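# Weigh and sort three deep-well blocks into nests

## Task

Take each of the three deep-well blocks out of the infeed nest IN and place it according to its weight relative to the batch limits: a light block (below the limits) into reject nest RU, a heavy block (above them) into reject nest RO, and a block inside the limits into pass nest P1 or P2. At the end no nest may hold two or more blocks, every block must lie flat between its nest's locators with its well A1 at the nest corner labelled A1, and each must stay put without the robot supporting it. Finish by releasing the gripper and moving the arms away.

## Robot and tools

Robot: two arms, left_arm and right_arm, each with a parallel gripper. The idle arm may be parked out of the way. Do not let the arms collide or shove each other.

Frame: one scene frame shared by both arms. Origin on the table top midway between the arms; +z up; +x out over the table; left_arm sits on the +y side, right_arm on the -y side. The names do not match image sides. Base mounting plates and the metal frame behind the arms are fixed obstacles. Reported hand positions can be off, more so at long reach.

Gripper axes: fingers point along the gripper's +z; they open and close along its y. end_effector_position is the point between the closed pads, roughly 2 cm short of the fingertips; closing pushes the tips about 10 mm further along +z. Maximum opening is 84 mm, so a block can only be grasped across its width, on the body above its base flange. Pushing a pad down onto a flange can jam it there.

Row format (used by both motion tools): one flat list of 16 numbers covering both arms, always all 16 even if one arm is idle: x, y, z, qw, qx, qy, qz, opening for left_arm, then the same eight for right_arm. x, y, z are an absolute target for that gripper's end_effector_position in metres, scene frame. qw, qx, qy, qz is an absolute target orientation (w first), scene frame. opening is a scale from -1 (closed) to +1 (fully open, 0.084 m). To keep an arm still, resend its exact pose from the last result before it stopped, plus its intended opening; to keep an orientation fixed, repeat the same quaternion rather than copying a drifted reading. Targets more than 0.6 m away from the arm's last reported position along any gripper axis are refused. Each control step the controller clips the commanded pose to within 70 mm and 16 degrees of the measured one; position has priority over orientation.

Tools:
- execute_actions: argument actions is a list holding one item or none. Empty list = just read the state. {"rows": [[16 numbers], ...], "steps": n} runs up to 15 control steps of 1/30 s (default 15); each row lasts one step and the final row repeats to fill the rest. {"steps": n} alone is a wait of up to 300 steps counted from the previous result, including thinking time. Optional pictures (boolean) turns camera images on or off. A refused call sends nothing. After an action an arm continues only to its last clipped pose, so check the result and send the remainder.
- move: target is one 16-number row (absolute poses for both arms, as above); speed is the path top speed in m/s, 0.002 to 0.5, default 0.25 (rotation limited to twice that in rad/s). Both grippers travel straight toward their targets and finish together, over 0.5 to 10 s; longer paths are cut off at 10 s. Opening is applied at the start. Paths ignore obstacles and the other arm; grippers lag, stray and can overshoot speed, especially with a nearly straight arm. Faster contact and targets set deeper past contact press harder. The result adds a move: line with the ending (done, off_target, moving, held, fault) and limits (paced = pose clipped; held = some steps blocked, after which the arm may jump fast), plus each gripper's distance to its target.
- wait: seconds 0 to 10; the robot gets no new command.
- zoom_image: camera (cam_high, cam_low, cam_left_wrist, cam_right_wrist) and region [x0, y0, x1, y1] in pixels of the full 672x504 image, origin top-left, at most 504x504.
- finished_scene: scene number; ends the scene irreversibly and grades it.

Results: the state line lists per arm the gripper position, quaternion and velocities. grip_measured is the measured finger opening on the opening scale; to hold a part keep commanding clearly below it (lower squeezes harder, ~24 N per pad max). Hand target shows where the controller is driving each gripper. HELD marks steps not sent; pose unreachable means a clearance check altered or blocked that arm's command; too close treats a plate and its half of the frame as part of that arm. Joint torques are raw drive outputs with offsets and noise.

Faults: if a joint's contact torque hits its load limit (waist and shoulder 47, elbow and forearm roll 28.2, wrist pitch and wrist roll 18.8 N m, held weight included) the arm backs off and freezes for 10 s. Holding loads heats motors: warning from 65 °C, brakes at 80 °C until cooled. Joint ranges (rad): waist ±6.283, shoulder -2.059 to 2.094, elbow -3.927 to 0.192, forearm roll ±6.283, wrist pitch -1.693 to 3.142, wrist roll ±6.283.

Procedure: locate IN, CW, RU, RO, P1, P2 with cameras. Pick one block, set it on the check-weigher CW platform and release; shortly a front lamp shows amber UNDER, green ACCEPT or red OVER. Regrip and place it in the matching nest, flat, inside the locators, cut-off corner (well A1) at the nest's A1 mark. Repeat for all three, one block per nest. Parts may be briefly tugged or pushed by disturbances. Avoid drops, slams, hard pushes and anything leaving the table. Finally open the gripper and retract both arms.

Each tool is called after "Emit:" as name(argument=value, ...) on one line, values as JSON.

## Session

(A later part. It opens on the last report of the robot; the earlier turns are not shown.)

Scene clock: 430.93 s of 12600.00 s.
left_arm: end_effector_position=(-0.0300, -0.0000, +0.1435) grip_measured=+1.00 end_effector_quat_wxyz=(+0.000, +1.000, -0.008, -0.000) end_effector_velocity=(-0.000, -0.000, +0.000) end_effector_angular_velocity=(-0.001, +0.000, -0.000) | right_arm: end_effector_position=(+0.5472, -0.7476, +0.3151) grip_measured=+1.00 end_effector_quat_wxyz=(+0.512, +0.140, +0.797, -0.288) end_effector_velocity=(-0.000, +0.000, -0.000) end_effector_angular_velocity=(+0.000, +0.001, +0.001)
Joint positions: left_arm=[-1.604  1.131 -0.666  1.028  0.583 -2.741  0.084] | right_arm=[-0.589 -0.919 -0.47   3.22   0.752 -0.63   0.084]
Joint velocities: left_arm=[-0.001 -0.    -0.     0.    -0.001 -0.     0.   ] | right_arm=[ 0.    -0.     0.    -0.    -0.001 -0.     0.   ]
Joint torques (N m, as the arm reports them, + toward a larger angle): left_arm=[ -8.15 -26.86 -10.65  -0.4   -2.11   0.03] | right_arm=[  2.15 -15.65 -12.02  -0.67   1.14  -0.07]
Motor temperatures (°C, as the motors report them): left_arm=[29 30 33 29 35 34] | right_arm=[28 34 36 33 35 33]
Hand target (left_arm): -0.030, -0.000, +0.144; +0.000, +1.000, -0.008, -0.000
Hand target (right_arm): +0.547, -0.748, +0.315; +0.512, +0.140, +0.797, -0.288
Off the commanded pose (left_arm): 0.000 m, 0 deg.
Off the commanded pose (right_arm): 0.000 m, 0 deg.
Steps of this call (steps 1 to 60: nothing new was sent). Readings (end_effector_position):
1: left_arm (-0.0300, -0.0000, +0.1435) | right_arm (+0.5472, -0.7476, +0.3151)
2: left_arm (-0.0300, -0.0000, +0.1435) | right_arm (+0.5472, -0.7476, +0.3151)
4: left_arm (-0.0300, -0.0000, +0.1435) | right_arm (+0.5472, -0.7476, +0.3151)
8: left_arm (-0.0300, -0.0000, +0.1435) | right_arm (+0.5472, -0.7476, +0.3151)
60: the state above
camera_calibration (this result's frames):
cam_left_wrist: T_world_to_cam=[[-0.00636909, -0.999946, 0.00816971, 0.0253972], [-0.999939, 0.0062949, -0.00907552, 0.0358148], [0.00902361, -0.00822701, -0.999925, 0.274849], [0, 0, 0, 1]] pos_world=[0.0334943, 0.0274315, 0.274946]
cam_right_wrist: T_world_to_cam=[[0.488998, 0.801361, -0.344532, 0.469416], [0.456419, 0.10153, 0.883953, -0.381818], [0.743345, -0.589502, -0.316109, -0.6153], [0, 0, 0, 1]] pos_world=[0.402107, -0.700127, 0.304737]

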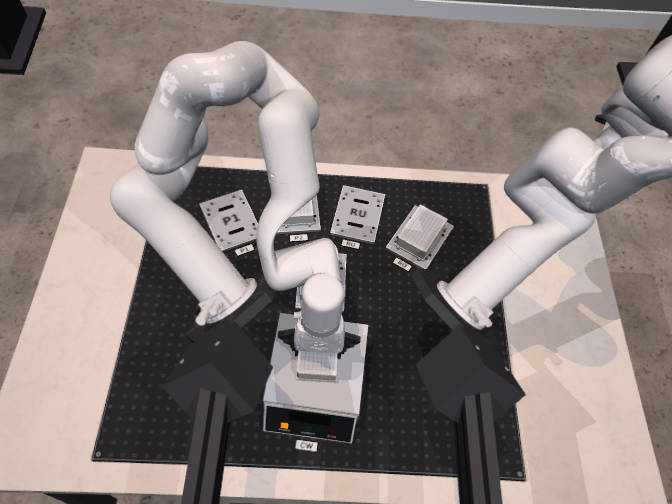

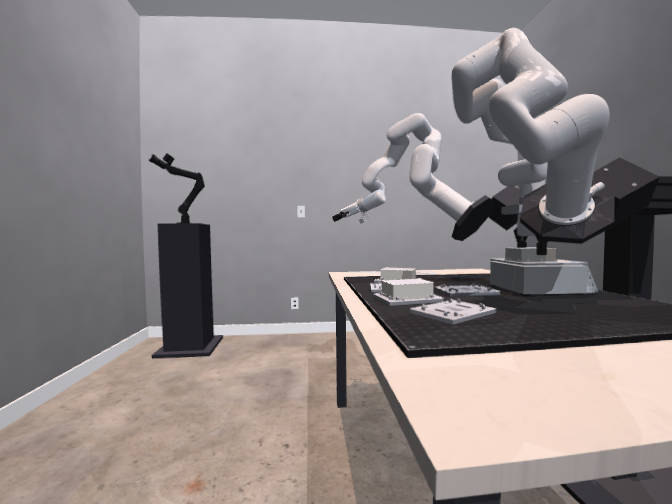

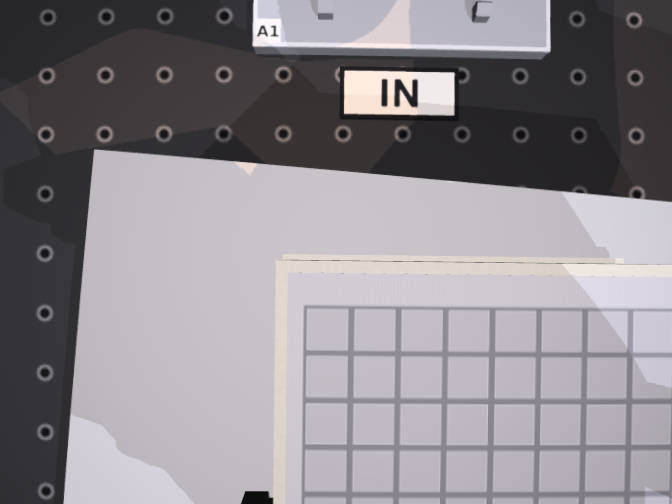

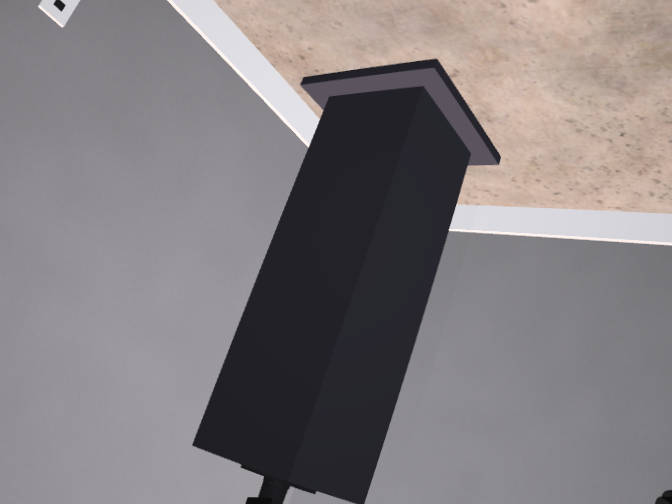

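Under; centred release, so trust it.

Emit:
move(target=[-0.03,0,0.1435,0,1,-0.008,0,-0.5,0.5472,-0.7476,0.3151,0.512,0.140,0.797,-0.288,1])

Emit:
move(target=[-0.03,0,0.18,0,1,-0.008,0,-0.5,0.5472,-0.7476,0.3151,0.512,0.140,0.797,-0.288,1], speed=0.08)

Emit:
move(target=[0.4125,-0.09,0.15,0,0.9954,-0.096,0,-0.5,0.5472,-0.7476,0.3151,0.512,0.140,0.797,-0.288,1], speed=0.2)

Emit:
move(target=[0.4125,-0.09,0.07,0,0.9954,-0.096,0,-0.5,0.5472,-0.7476,0.3151,0.512,0.140,0.797,-0.288,1], speed=0.06)

Scene clock: 447.07 s of 12600.00 s.
left_arm: end_effector_position=(-0.0300, -0.0001, +0.1436) grip_measured=+0.96 end_effector_quat_wxyz=(+0.000, +1.000, -0.008, -0.000) end_effector_velocity=(-0.000, +0.000, -0.000) end_effector_angular_velocity=(+0.001, +0.002, +0.001) | right_arm: end_effector_position=(+0.5472, -0.7476, +0.3151) grip_measured=+1.00 end_effector_quat_wxyz=(+0.512, +0.140, +0.797, -0.288) end_effector_velocity=(-0.000, -0.000, -0.000) end_effector_angular_velocity=(+0.001, -0.000, -0.001)
Joint positions: left_arm=[-1.604  1.131 -0.666  1.028  0.583 -2.741  0.083] | right_arm=[-0.589 -0.919 -0.47   3.22   0.752 -0.63   0.084]
Joint velocities: left_arm=[ 0.003 -0.     0.    -0.    -0.001  0.     0.   ] | right_arm=[-0.     0.     0.     0.001 -0.    -0.     0.   ]
Joint torques (N m, as the arm reports them, + toward a larger angle): left_arm=[ -8.39 -26.36 -10.23  -0.43  -1.98   0.03] | right_arm=[  1.7  -15.41 -12.11  -0.66   0.64  -0.08]
Motor temperatures (°C, as the motors report them): left_arm=[29 30 33 29 35 34] | right_arm=[28 34 36 33 35 33]
Hand target (left_arm): -0.030, -0.000, +0.144; +0.000, +1.000, -0.008, -0.000
Hand target (right_arm): +0.547, -0.748, +0.315; +0.512, +0.140, +0.797, -0.288
Off the commanded pose (left_arm): 0.000 m, 0 deg.
Off the commanded pose (right_arm): 0.000 m, 0 deg.
After step 90, 12.43 s passed at rest.
move: done
camera_calibration (this result's frames):
cam_left_wrist: T_world_to_cam=[[-0.00628499, -0.999945, 0.00836219, 0.0252751], [-0.99994, 0.00620967, -0.00900225, 0.0357976], [0.00894983, -0.00841826, -0.999925, 0.274897], [0, 0, 0, 1]] pos_world=[0.0334941, 0.0273656, 0.274987]
cam_right_wrist: T_world_to_cam=[[0.488998, 0.801361, -0.344532, 0.469416], [0.456419, 0.10153, 0.883953, -0.381819], [0.743345, -0.589502, -0.316109, -0.6153], [0, 0, 0, 1]] pos_world=[0.402107, -0.700127, 0.304737]

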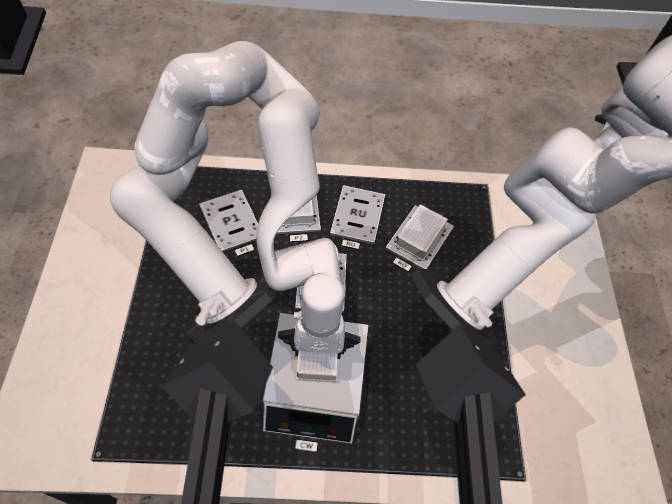

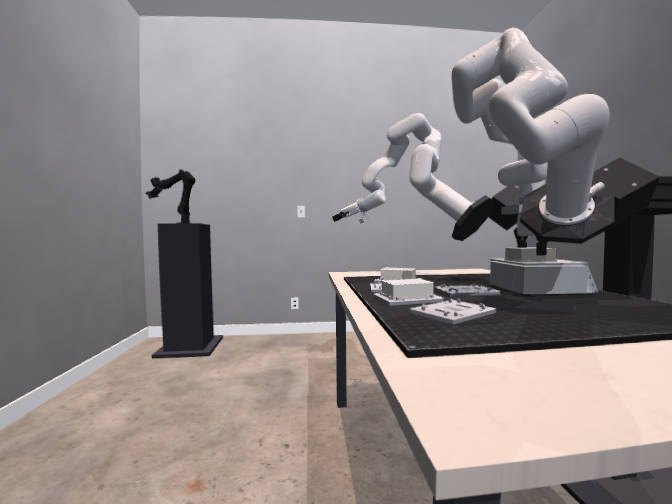

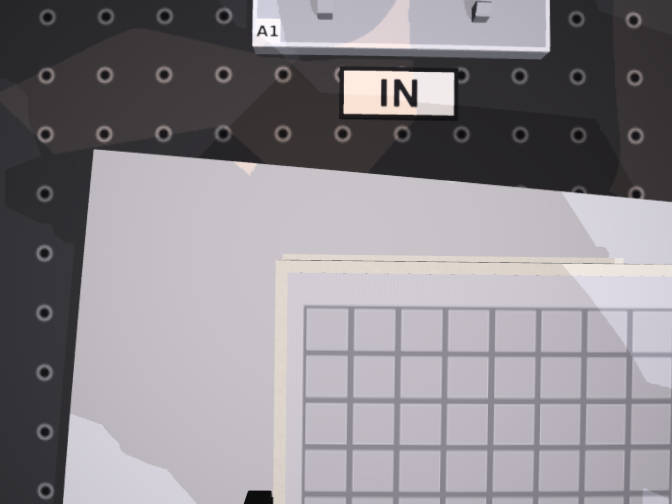

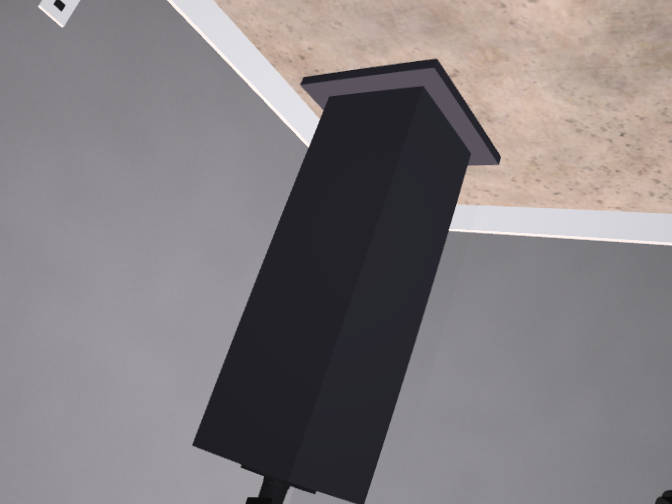

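Scene clock: 448.03 s of 12600.00 s.
left_arm: end_effector_position=(-0.0300, +0.0001, +0.1796) grip_measured=+0.96 end_effector_quat_wxyz=(+0.000, +1.000, -0.008, +0.000) end_effector_velocity=(+0.000, +0.000, +0.002) end_effector_angular_velocity=(+0.005, -0.004, -0.002) | right_arm: end_effector_position=(+0.5472, -0.7476, +0.3151) grip_measured=+1.00 end_effector_quat_wxyz=(+0.512, +0.140, +0.797, -0.288) end_effector_velocity=(+0.000, -0.000, +0.000) end_effector_angular_velocity=(-0.001, -0.002, -0.001)
Joint positions: left_arm=[-1.717  1.016 -0.624  0.795  0.59  -2.585  0.083] | right_arm=[-0.589 -0.919 -0.47   3.22   0.752 -0.63   0.084]
Joint velocities: left_arm=[-0.011 -0.006 -0.001 -0.027  0.008  0.02  -0.   ] | right_arm=[-0.    -0.     0.    -0.     0.002  0.001  0.   ]
Joint torques (N m, as the arm reports them, + toward a larger angle): left_arm=[ -7.68 -26.78 -13.6   -0.71  -2.2   -0.06] | right_arm=[  1.69 -14.92 -11.9   -0.54   0.96  -0.06]
Motor temperatures (°C, as the motors report them): left_arm=[29 30 34 29 35 34] | right_arm=[28 34 36 33 35 33]
Hand target (left_arm): -0.030, +0.000, +0.180; -0.000, +1.000, -0.008, +0.000
Hand target (right_arm): +0.547, -0.748, +0.315; +0.512, +0.140, +0.797, -0.288
Off the commanded pose (left_arm): 0.000 m, 0 deg.
Off the commanded pose (right_arm): 0.000 m, 0 deg.
move: done
camera_calibration (this result's frames):
cam_left_wrist: T_world_to_cam=[[-0.00621642, -0.999946, 0.0082759, 0.0251791], [-0.99994, 0.00614106, -0.00910046, 0.0361688], [0.00904915, -0.00833198, -0.999924, 0.310929], [0, 0, 0, 1]] pos_world=[0.0335095, 0.0275463, 0.311026]
cam_right_wrist: T_world_to_cam=[[0.488998, 0.801361, -0.344532, 0.469416], [0.456419, 0.10153, 0.883953, -0.381818], [0.743346, -0.589502, -0.316109, -0.6153], [0, 0, 0, 1]] pos_world=[0.402107, -0.700127, 0.304737]

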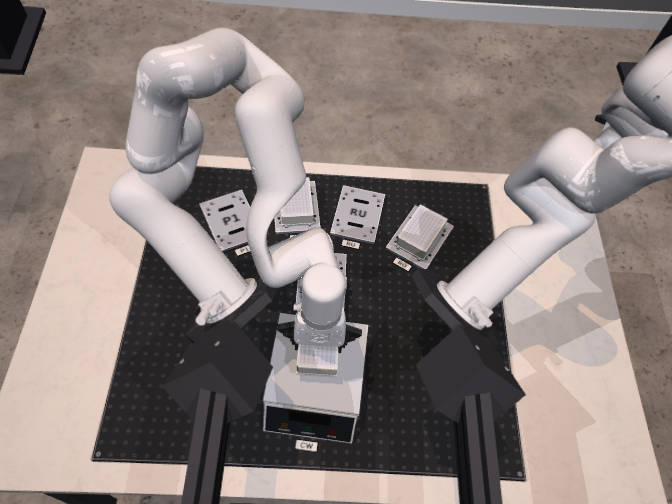

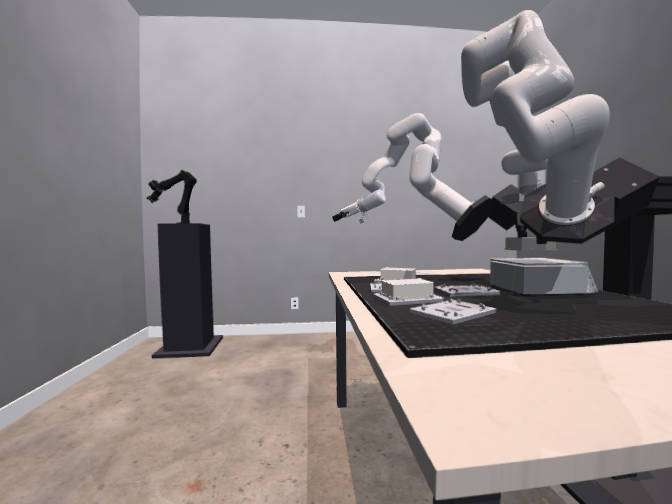

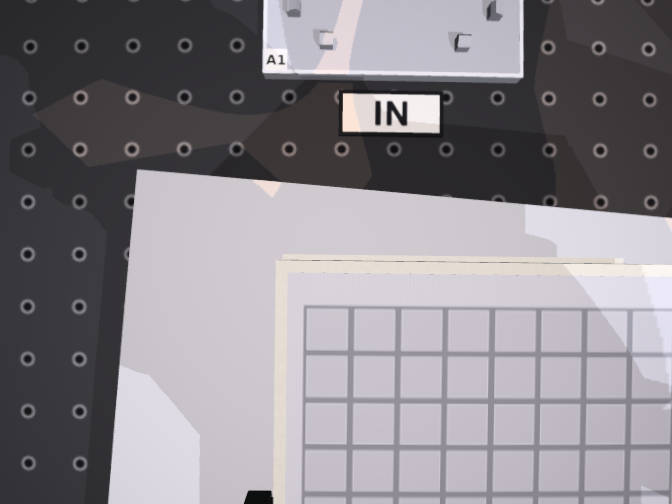

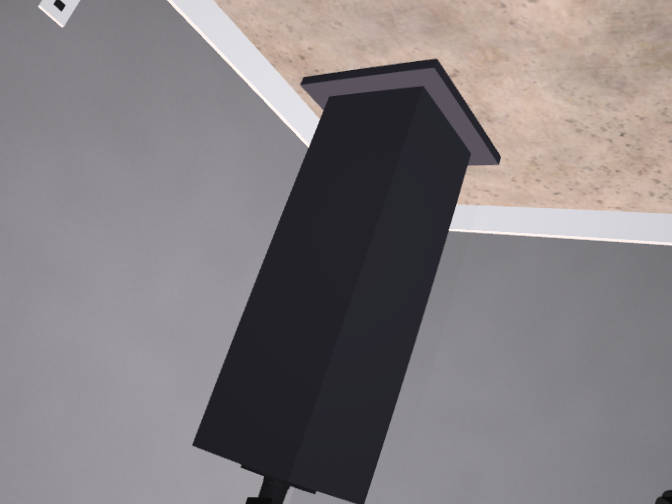

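Scene clock: 450.97 s of 12600.00 s.
left_arm: end_effector_position=(+0.4113, -0.0913, +0.1511) grip_measured=+0.96 end_effector_quat_wxyz=(-0.000, +0.995, -0.096, -0.000) end_effector_velocity=(+0.003, -0.000, -0.001) end_effector_angular_velocity=(+0.003, +0.002, +0.002) | right_arm: end_effector_position=(+0.5472, -0.7476, +0.3151) grip_measured=+1.00 end_effector_quat_wxyz=(+0.512, +0.140, +0.797, -0.288) end_effector_velocity=(-0.000, -0.000, -0.000) end_effector_angular_velocity=(-0.001, +0.001, +0.000)
Joint positions: left_arm=[-0.758  0.737 -1.173  1.183  1.008 -1.532  0.083] | right_arm=[-0.589 -0.919 -0.47   3.22   0.752 -0.63   0.084]
Joint velocities: left_arm=[ 0.003  0.004 -0.01  -0.004  0.004  0.006 -0.   ] | right_arm=[-0.001  0.     0.    -0.001 -0.    -0.    -0.   ]
Joint torques (N m, as the arm reports them, + toward a larger angle): left_arm=[-21.85 -26.9  -10.23  -0.59  -2.23  -0.08] | right_arm=[  1.66 -15.06 -11.8   -0.7    0.91  -0.37]
Motor temperatures (°C, as the motors report them): left_arm=[29 30 34 29 35 34] | right_arm=[28 34 37 33 35 33]
Hand target (left_arm): +0.412, -0.091, +0.151; -0.000, +0.995, -0.096, -0.000
Hand target (right_arm): +0.547, -0.748, +0.315; +0.512, +0.140, +0.797, -0.288
Off the commanded pose (left_arm): 0.002 m, 0 deg.
Off the commanded pose (right_arm): 0.000 m, 0 deg.
move: done
camera_calibration (this result's frames):
cam_left_wrist: T_world_to_cam=[[-0.181987, -0.983268, 0.00807525, 0.0105918], [-0.983277, 0.18192, -0.00842912, 0.486806], [0.00681904, -0.00947421, -0.999932, 0.278461], [0, 0, 0, 1]] pos_world=[0.478694, -0.0755068, 0.282459]
cam_right_wrist: T_world_to_cam=[[0.488998, 0.801361, -0.344532, 0.469416], [0.456419, 0.10153, 0.883953, -0.381818], [0.743346, -0.589502, -0.316109, -0.6153], [0, 0, 0, 1]] pos_world=[0.402107, -0.700127, 0.304737]

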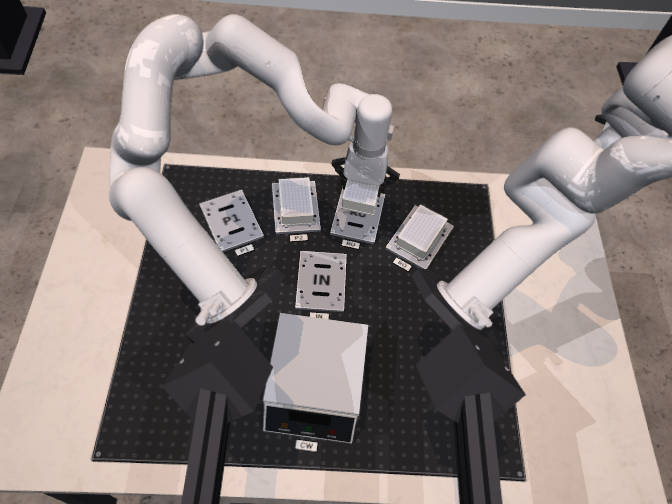

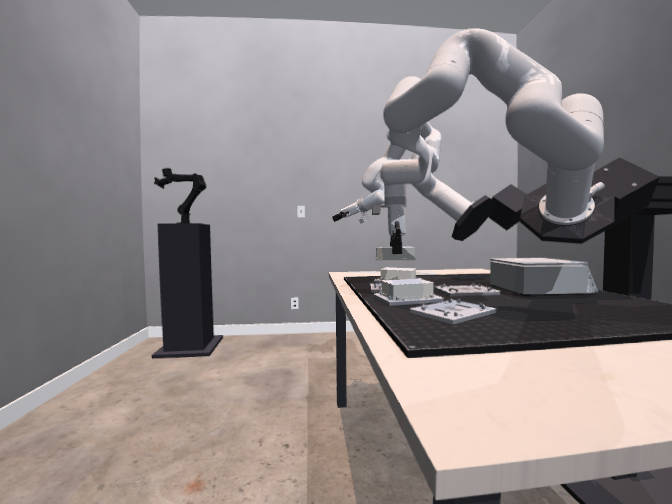

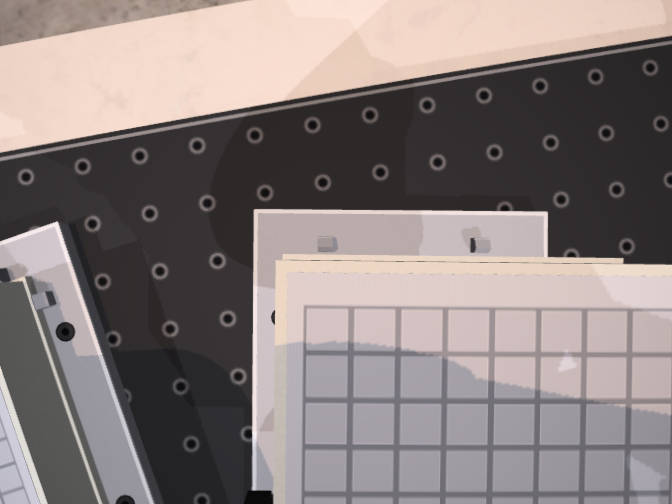

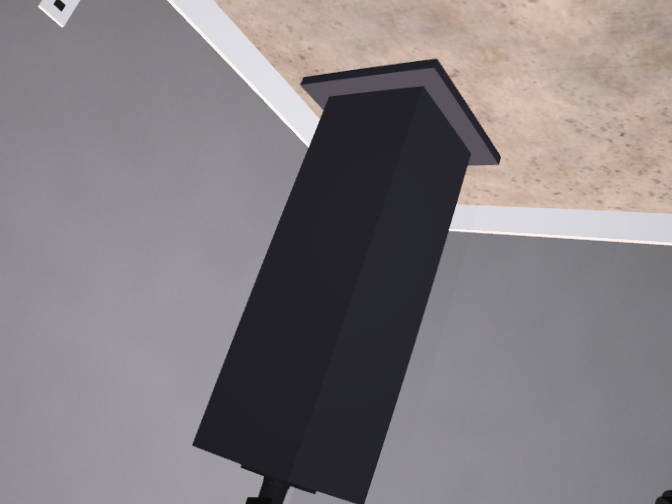

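Scene clock: 452.77 s of 12600.00 s.
left_arm: end_effector_position=(+0.4126, -0.0902, +0.0704) grip_measured=+0.96 end_effector_quat_wxyz=(+0.000, +0.995, -0.096, -0.000) end_effector_velocity=(+0.000, -0.000, -0.002) end_effector_angular_velocity=(+0.000, -0.001, -0.001) | right_arm: end_effector_position=(+0.5472, -0.7476, +0.3151) grip_measured=+1.00 end_effector_quat_wxyz=(+0.512, +0.140, +0.797, -0.288) end_effector_velocity=(+0.000, +0.001, +0.000) end_effector_angular_velocity=(+0.001, -0.001, +0.002)
Joint positions: left_arm=[-0.611  0.875 -1.245  1.35   0.932 -1.587  0.083] | right_arm=[-0.589 -0.919 -0.47   3.22   0.752 -0.63   0.084]
Joint velocities: left_arm=[ 0.003  0.005 -0.004  0.005 -0.001 -0.001 -0.   ] | right_arm=[ 0.001  0.    -0.    -0.001 -0.     0.    -0.   ]
Joint torques (N m, as the arm reports them, + toward a larger angle): left_arm=[-22.4  -26.72  -7.42  -0.68  -2.25   0.17] | right_arm=[  2.21 -15.87 -12.21  -0.35   1.06  -0.29]
Motor temperatures (°C, as the motors report them): left_arm=[29 30 34 29 35 34] | right_arm=[28 34 37 33 35 33]
Hand target (left_arm): +0.412, -0.090, +0.070; +0.000, +0.995, -0.096, -0.000
Hand target (right_arm): +0.547, -0.748, +0.315; +0.512, +0.140, +0.797, -0.288
Off the commanded pose (left_arm): 0.000 m, 0 deg.
Off the commanded pose (right_arm): 0.000 m, 0 deg.
move: done
camera_calibration (this result's frames):
cam_left_wrist: T_world_to_cam=[[-0.181721, -0.983312, 0.00869877, 0.0124215], [-0.983323, 0.181643, -0.00906426, 0.487227], [0.00733292, -0.0102009, -0.999921, 0.197577], [0, 0, 0, 1]] pos_world=[0.47991, -0.0742715, 0.20187]
cam_right_wrist: T_world_to_cam=[[0.488998, 0.801361, -0.344532, 0.469416], [0.456419, 0.10153, 0.883953, -0.381818], [0.743346, -0.589502, -0.316109, -0.6153], [0, 0, 0, 1]] pos_world=[0.402107, -0.700127, 0.304737]

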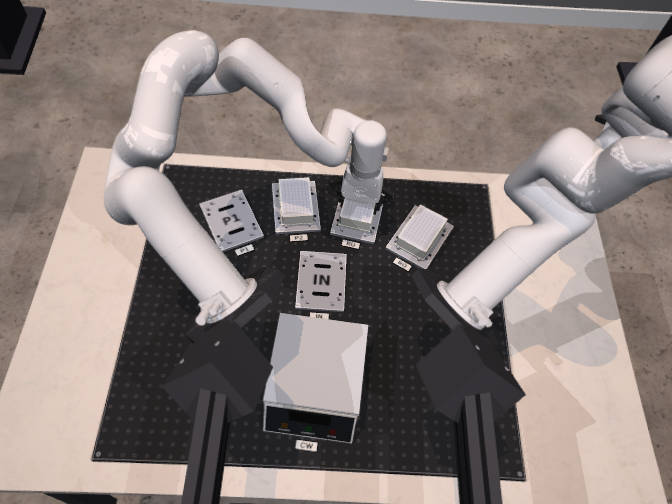

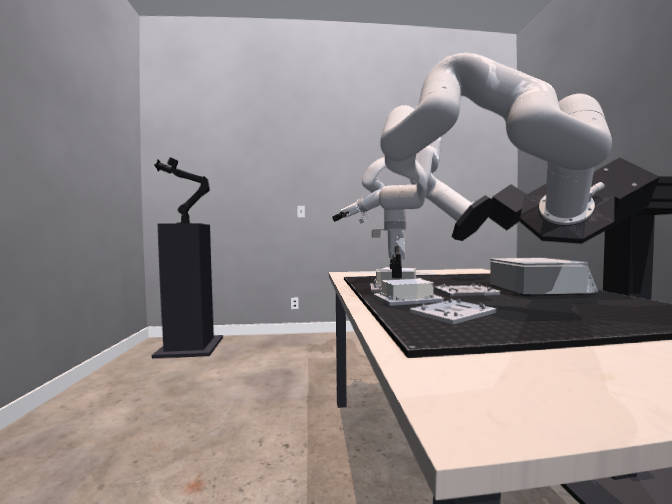

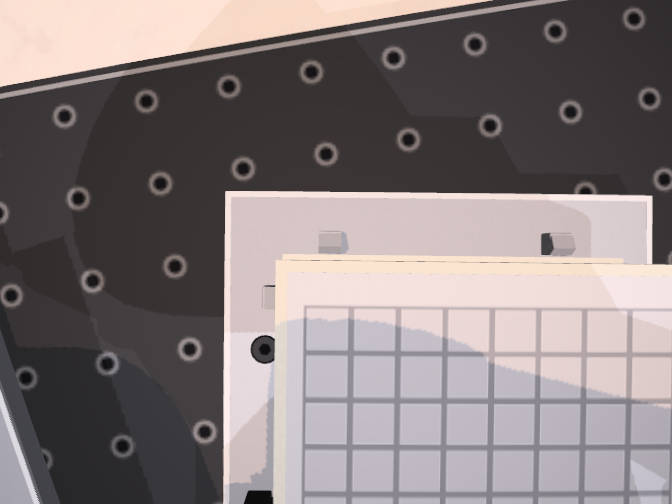

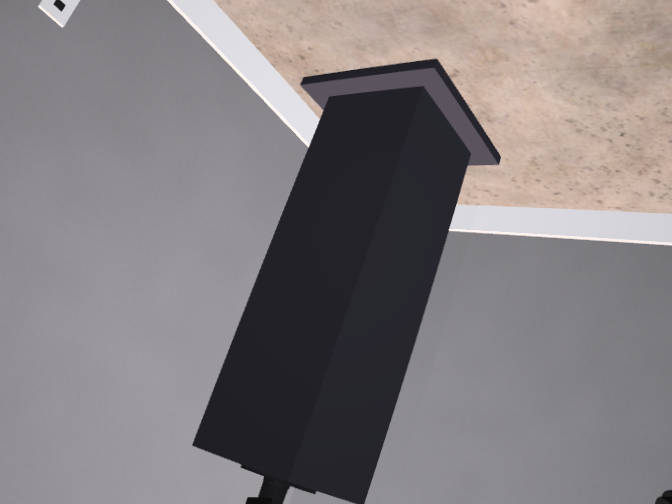

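Good; back off 0.3 mm in x.

Emit:
move(target=[0.4122,-0.0902,0.0568,0,0.9954,-0.096,0,-0.5,0.5472,-0.7476,0.3151,0.512,0.140,0.797,-0.288,1], speed=0.008)

Emit:
move(target=[0.4122,-0.0902,0.0568,0,0.9954,-0.096,0,1,0.5472,-0.7476,0.3151,0.512,0.140,0.797,-0.288,1])

Emit:
move(target=[0.4122,-0.0902,0.2,0,0.9954,-0.096,0,1,0.5472,-0.7476,0.3151,0.512,0.140,0.797,-0.288,1], speed=0.08)

Scene clock: 464.87 s of 12600.00 s.
left_arm: end_effector_position=(+0.4122, -0.0903, +0.0572) grip_measured=+0.96 end_effector_quat_wxyz=(+0.000, +0.995, -0.096, +0.000) end_effector_velocity=(+0.000, +0.000, -0.001) end_effector_angular_velocity=(+0.001, -0.003, -0.001) | right_arm: end_effector_position=(+0.5472, -0.7476, +0.3151) grip_measured=+1.00 end_effector_quat_wxyz=(+0.512, +0.140, +0.797, -0.288) end_effector_velocity=(-0.000, -0.000, -0.000) end_effector_angular_velocity=(-0.000, +0.002, -0.001)
Joint positions: left_arm=[-0.588  0.901 -1.263  1.377  0.923 -1.596  0.083] | right_arm=[-0.589 -0.919 -0.47   3.22   0.752 -0.63   0.084]
Joint velocities: left_arm=[ 0.001  0.002 -0.001  0.004  0.002 -0.001  0.   ] | right_arm=[-0.002  0.    -0.     0.    -0.001 -0.    -0.   ]
Joint torques (N m, as the arm reports them, + toward a larger angle): left_arm=[-21.04 -26.19  -6.68  -0.33  -2.12   0.04] | right_arm=[  1.29 -15.09 -12.14  -1.     1.22  -0.07]
Motor temperatures (°C, as the motors report them): left_arm=[29 30 33 29 35 34] | right_arm=[28 34 37 33 35 33]
Hand target (left_arm): +0.412, -0.090, +0.057; +0.000, +0.995, -0.096, -0.000
Hand target (right_arm): +0.547, -0.748, +0.315; +0.512, +0.140, +0.797, -0.288
Off the commanded pose (left_arm): 0.000 m, 0 deg.
Off the commanded pose (right_arm): 0.000 m, 0 deg.
After step 90, 7.23 s passed at rest.
move: done
camera_calibration (this result's frames):
cam_left_wrist: T_world_to_cam=[[-0.181731, -0.983313, 0.00828399, 0.0124307], [-0.983319, 0.181654, -0.00926136, 0.486807], [0.007602, -0.00982888, -0.999923, 0.184251], [0, 0, 0, 1]] pos_world=[0.479545, -0.0743963, 0.188642]
cam_right_wrist: T_world_to_cam=[[0.488998, 0.801361, -0.344532, 0.469416], [0.456419, 0.10153, 0.883953, -0.381818], [0.743346, -0.589502, -0.316108, -0.615301], [0, 0, 0, 1]] pos_world=[0.402107, -0.700127, 0.304737]

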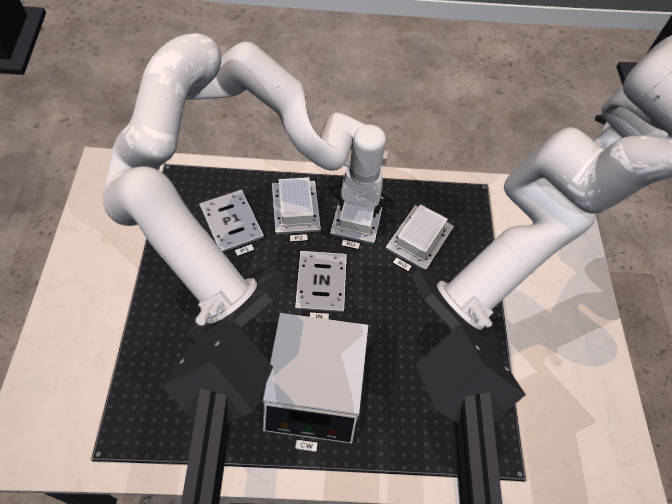

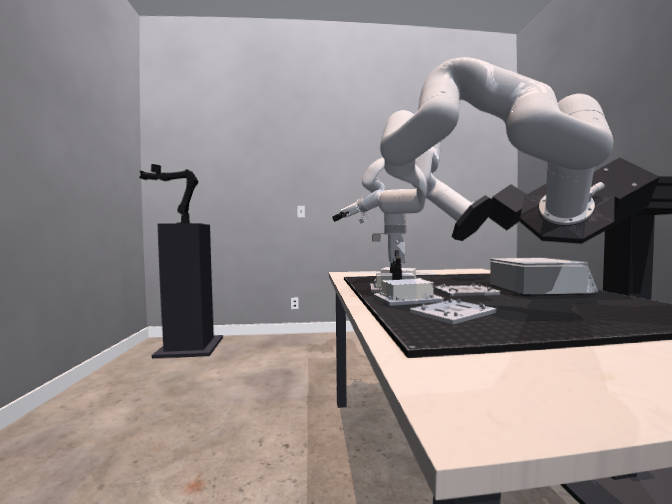

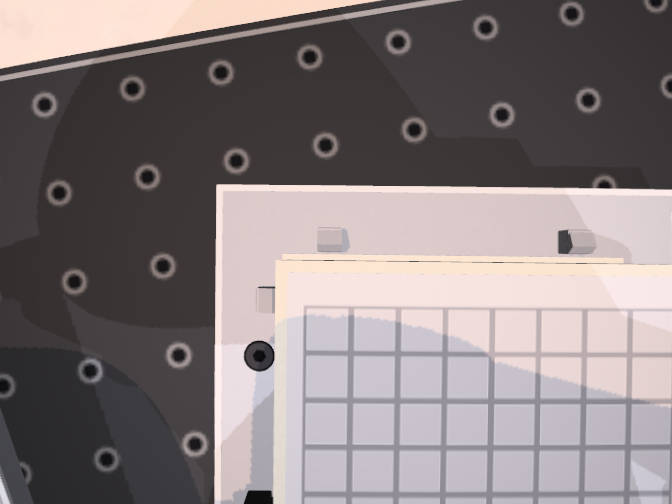

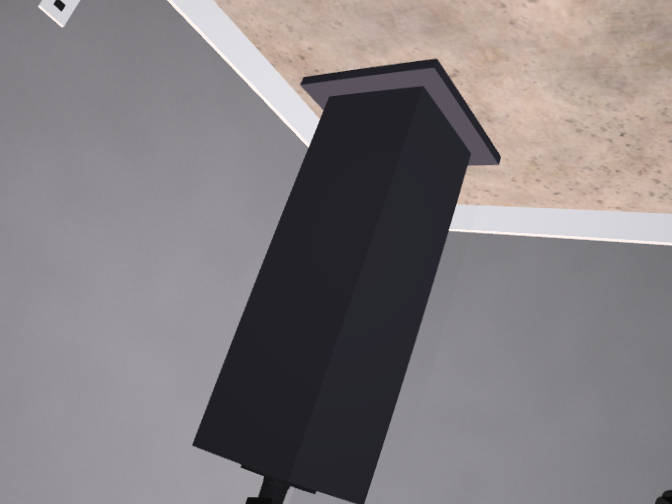

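Scene clock: 465.57 s of 12600.00 s.
left_arm: end_effector_position=(+0.4122, -0.0902, +0.0568) grip_measured=+1.00 end_effector_quat_wxyz=(-0.000, +0.995, -0.096, -0.000) end_effector_velocity=(+0.000, -0.000, +0.001) end_effector_angular_velocity=(-0.000, -0.001, -0.001) | right_arm: end_effector_position=(+0.5472, -0.7476, +0.3151) grip_measured=+1.00 end_effector_quat_wxyz=(+0.512, +0.140, +0.797, -0.288) end_effector_velocity=(+0.001, +0.000, +0.000) end_effector_angular_velocity=(+0.000, -0.003, +0.001)
Joint positions: left_arm=[-0.587  0.902 -1.263  1.377  0.923 -1.596  0.084] | right_arm=[-0.589 -0.919 -0.47   3.22   0.752 -0.63   0.084]
Joint velocities: left_arm=[-0.001 -0.    -0.    -0.     0.     0.     0.   ] | right_arm=[ 0.002 -0.     0.    -0.001  0.001  0.001  0.   ]
Joint torques (N m, as the arm reports them, + toward a larger angle): left_arm=[-21.57 -26.87  -6.58  -0.47  -2.19  -0.12] | right_arm=[  1.5  -15.28 -11.99  -0.77   0.71   0.  ]
Motor temperatures (°C, as the motors report them): left_arm=[29 30 33 29 35 34] | right_arm=[28 34 37 33 35 33]
Hand target (left_arm): +0.412, -0.090, +0.057; +0.000, +0.995, -0.096, -0.000
Hand target (right_arm): +0.547, -0.748, +0.315; +0.512, +0.140, +0.797, -0.288
Off the commanded pose (left_arm): 0.000 m, 0 deg.
Off the commanded pose (right_arm): 0.000 m, 0 deg.
move: done
camera_calibration (this result's frames):
cam_left_wrist: T_world_to_cam=[[-0.181619, -0.983335, 0.00812588, 0.0124934], [-0.983341, 0.181545, -0.00902679, 0.48673], [0.00740115, -0.00962995, -0.999926, 0.183941], [0, 0, 0, 1]] pos_world=[0.479529, -0.0743068, 0.18822]
cam_right_wrist: T_world_to_cam=[[0.488998, 0.801361, -0.344532, 0.469416], [0.456419, 0.10153, 0.883953, -0.381818], [0.743346, -0.589502, -0.316109, -0.6153], [0, 0, 0, 1]] pos_world=[0.402107, -0.700127, 0.304737]

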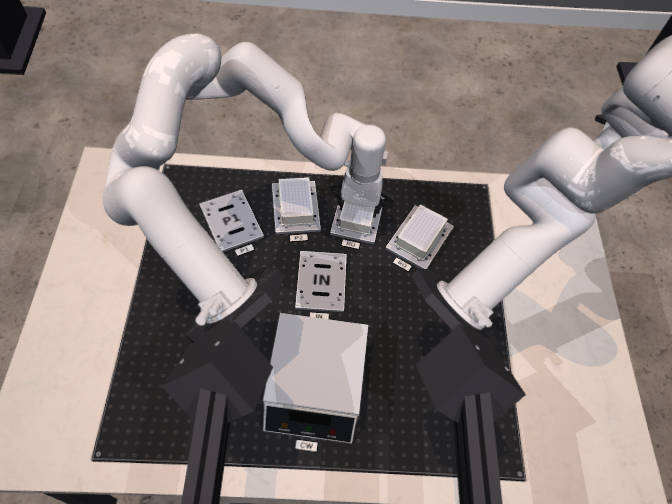

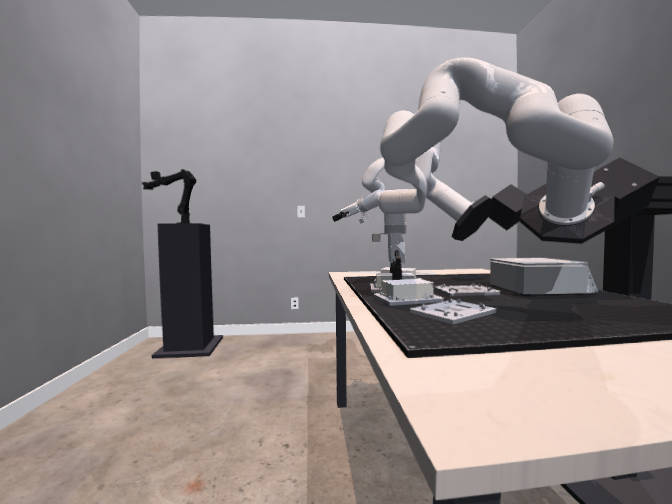

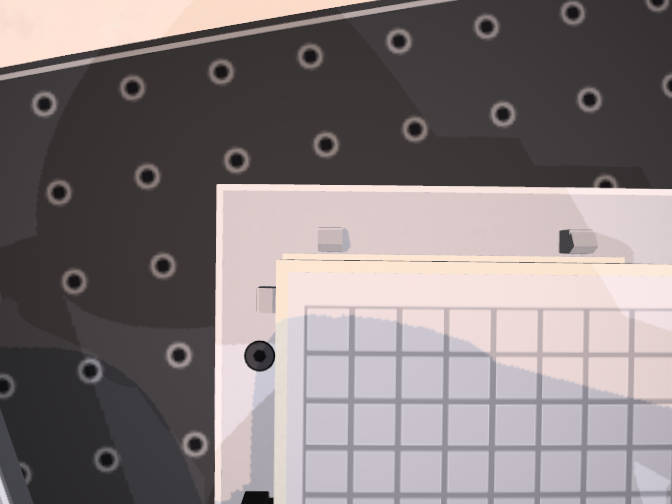

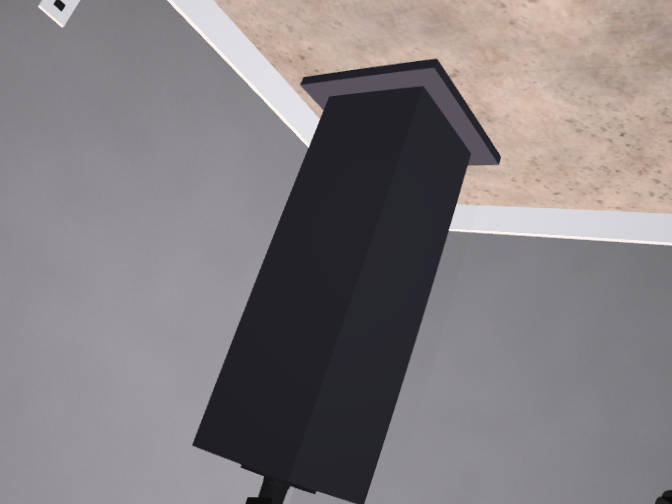

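Scene clock: 467.83 s of 12600.00 s.
left_arm: end_effector_position=(+0.4121, -0.0899, +0.1995) grip_measured=+1.00 end_effector_quat_wxyz=(-0.000, +0.995, -0.096, +0.000) end_effector_velocity=(+0.001, +0.000, +0.002) end_effector_angular_velocity=(+0.000, +0.001, +0.002) | right_arm: end_effector_position=(+0.5472, -0.7476, +0.3151) grip_measured=+1.00 end_effector_quat_wxyz=(+0.512, +0.140, +0.797, -0.288) end_effector_velocity=(+0.000, +0.000, +0.000) end_effector_angular_velocity=(-0.000, -0.000, +0.002)
Joint positions: left_arm=[-0.843  0.661 -1.154  1.086  1.068 -1.491  0.084] | right_arm=[-0.589 -0.919 -0.47   3.22   0.752 -0.63   0.084]
Joint velocities: left_arm=[-0.003 -0.004 -0.    -0.005  0.004  0.002 -0.   ] | right_arm=[ 0.001 -0.     0.    -0.002  0.    -0.    -0.   ]
Joint torques (N m, as the arm reports them, + toward a larger angle): left_arm=[-20.81 -25.56 -11.21  -0.49  -2.16   0.08] | right_arm=[  2.39 -15.08 -12.1   -0.69   0.66  -0.42]
Motor temperatures (°C, as the motors report them): left_arm=[29 30 33 29 35 34] | right_arm=[28 34 37 33 35 33]
Hand target (left_arm): +0.412, -0.090, +0.200; -0.000, +0.995, -0.096, +0.000
Hand target (right_arm): +0.547, -0.748, +0.315; +0.512, +0.140, +0.797, -0.288
Off the commanded pose (left_arm): 0.001 m, 0 deg.
Off the commanded pose (right_arm): 0.000 m, 0 deg.
move: done
camera_calibration (this result's frames):
cam_left_wrist: T_world_to_cam=[[-0.181458, -0.983372, 0.00729643, 0.0117118], [-0.983368, 0.181389, -0.00919362, 0.487899], [0.00771725, -0.00884333, -0.999931, 0.326572], [0, 0, 0, 1]] pos_world=[0.479389, -0.0740944, 0.330949]
cam_right_wrist: T_world_to_cam=[[0.488998, 0.801361, -0.344532, 0.469416], [0.456419, 0.10153, 0.883953, -0.381818], [0.743345, -0.589502, -0.316109, -0.6153], [0, 0, 0, 1]] pos_world=[0.402107, -0.700127, 0.304737]

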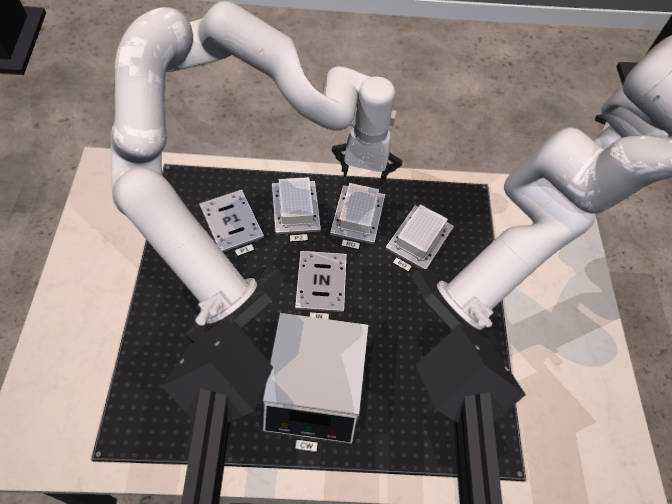

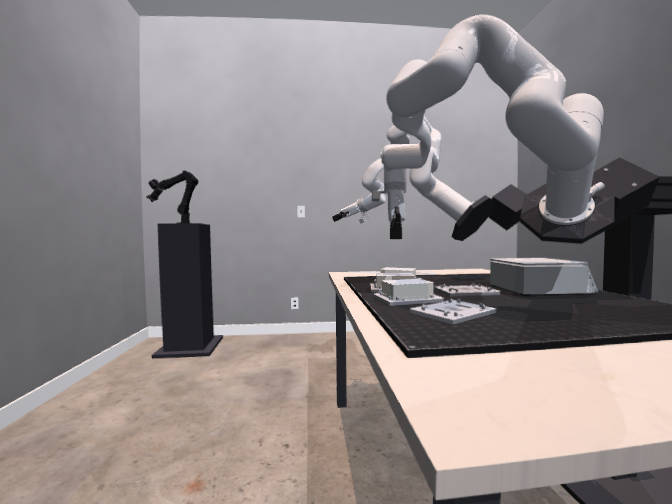

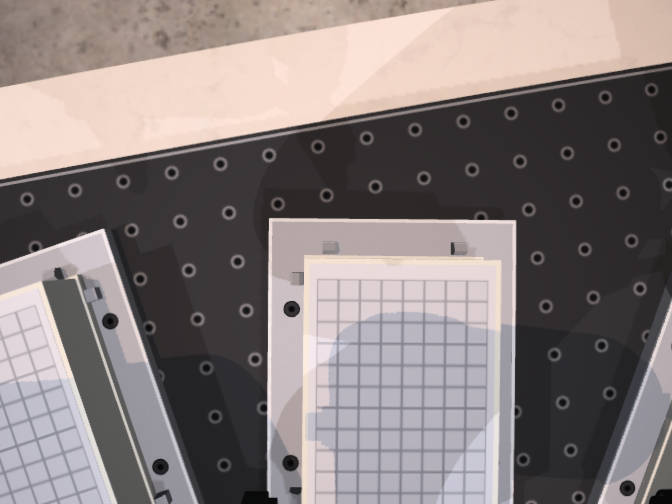

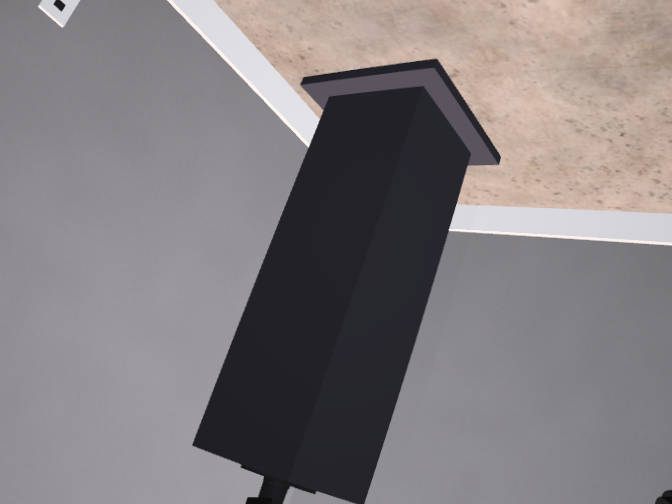

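Emit:
finished_scene(scene=1)

The scene is finished: the task was done.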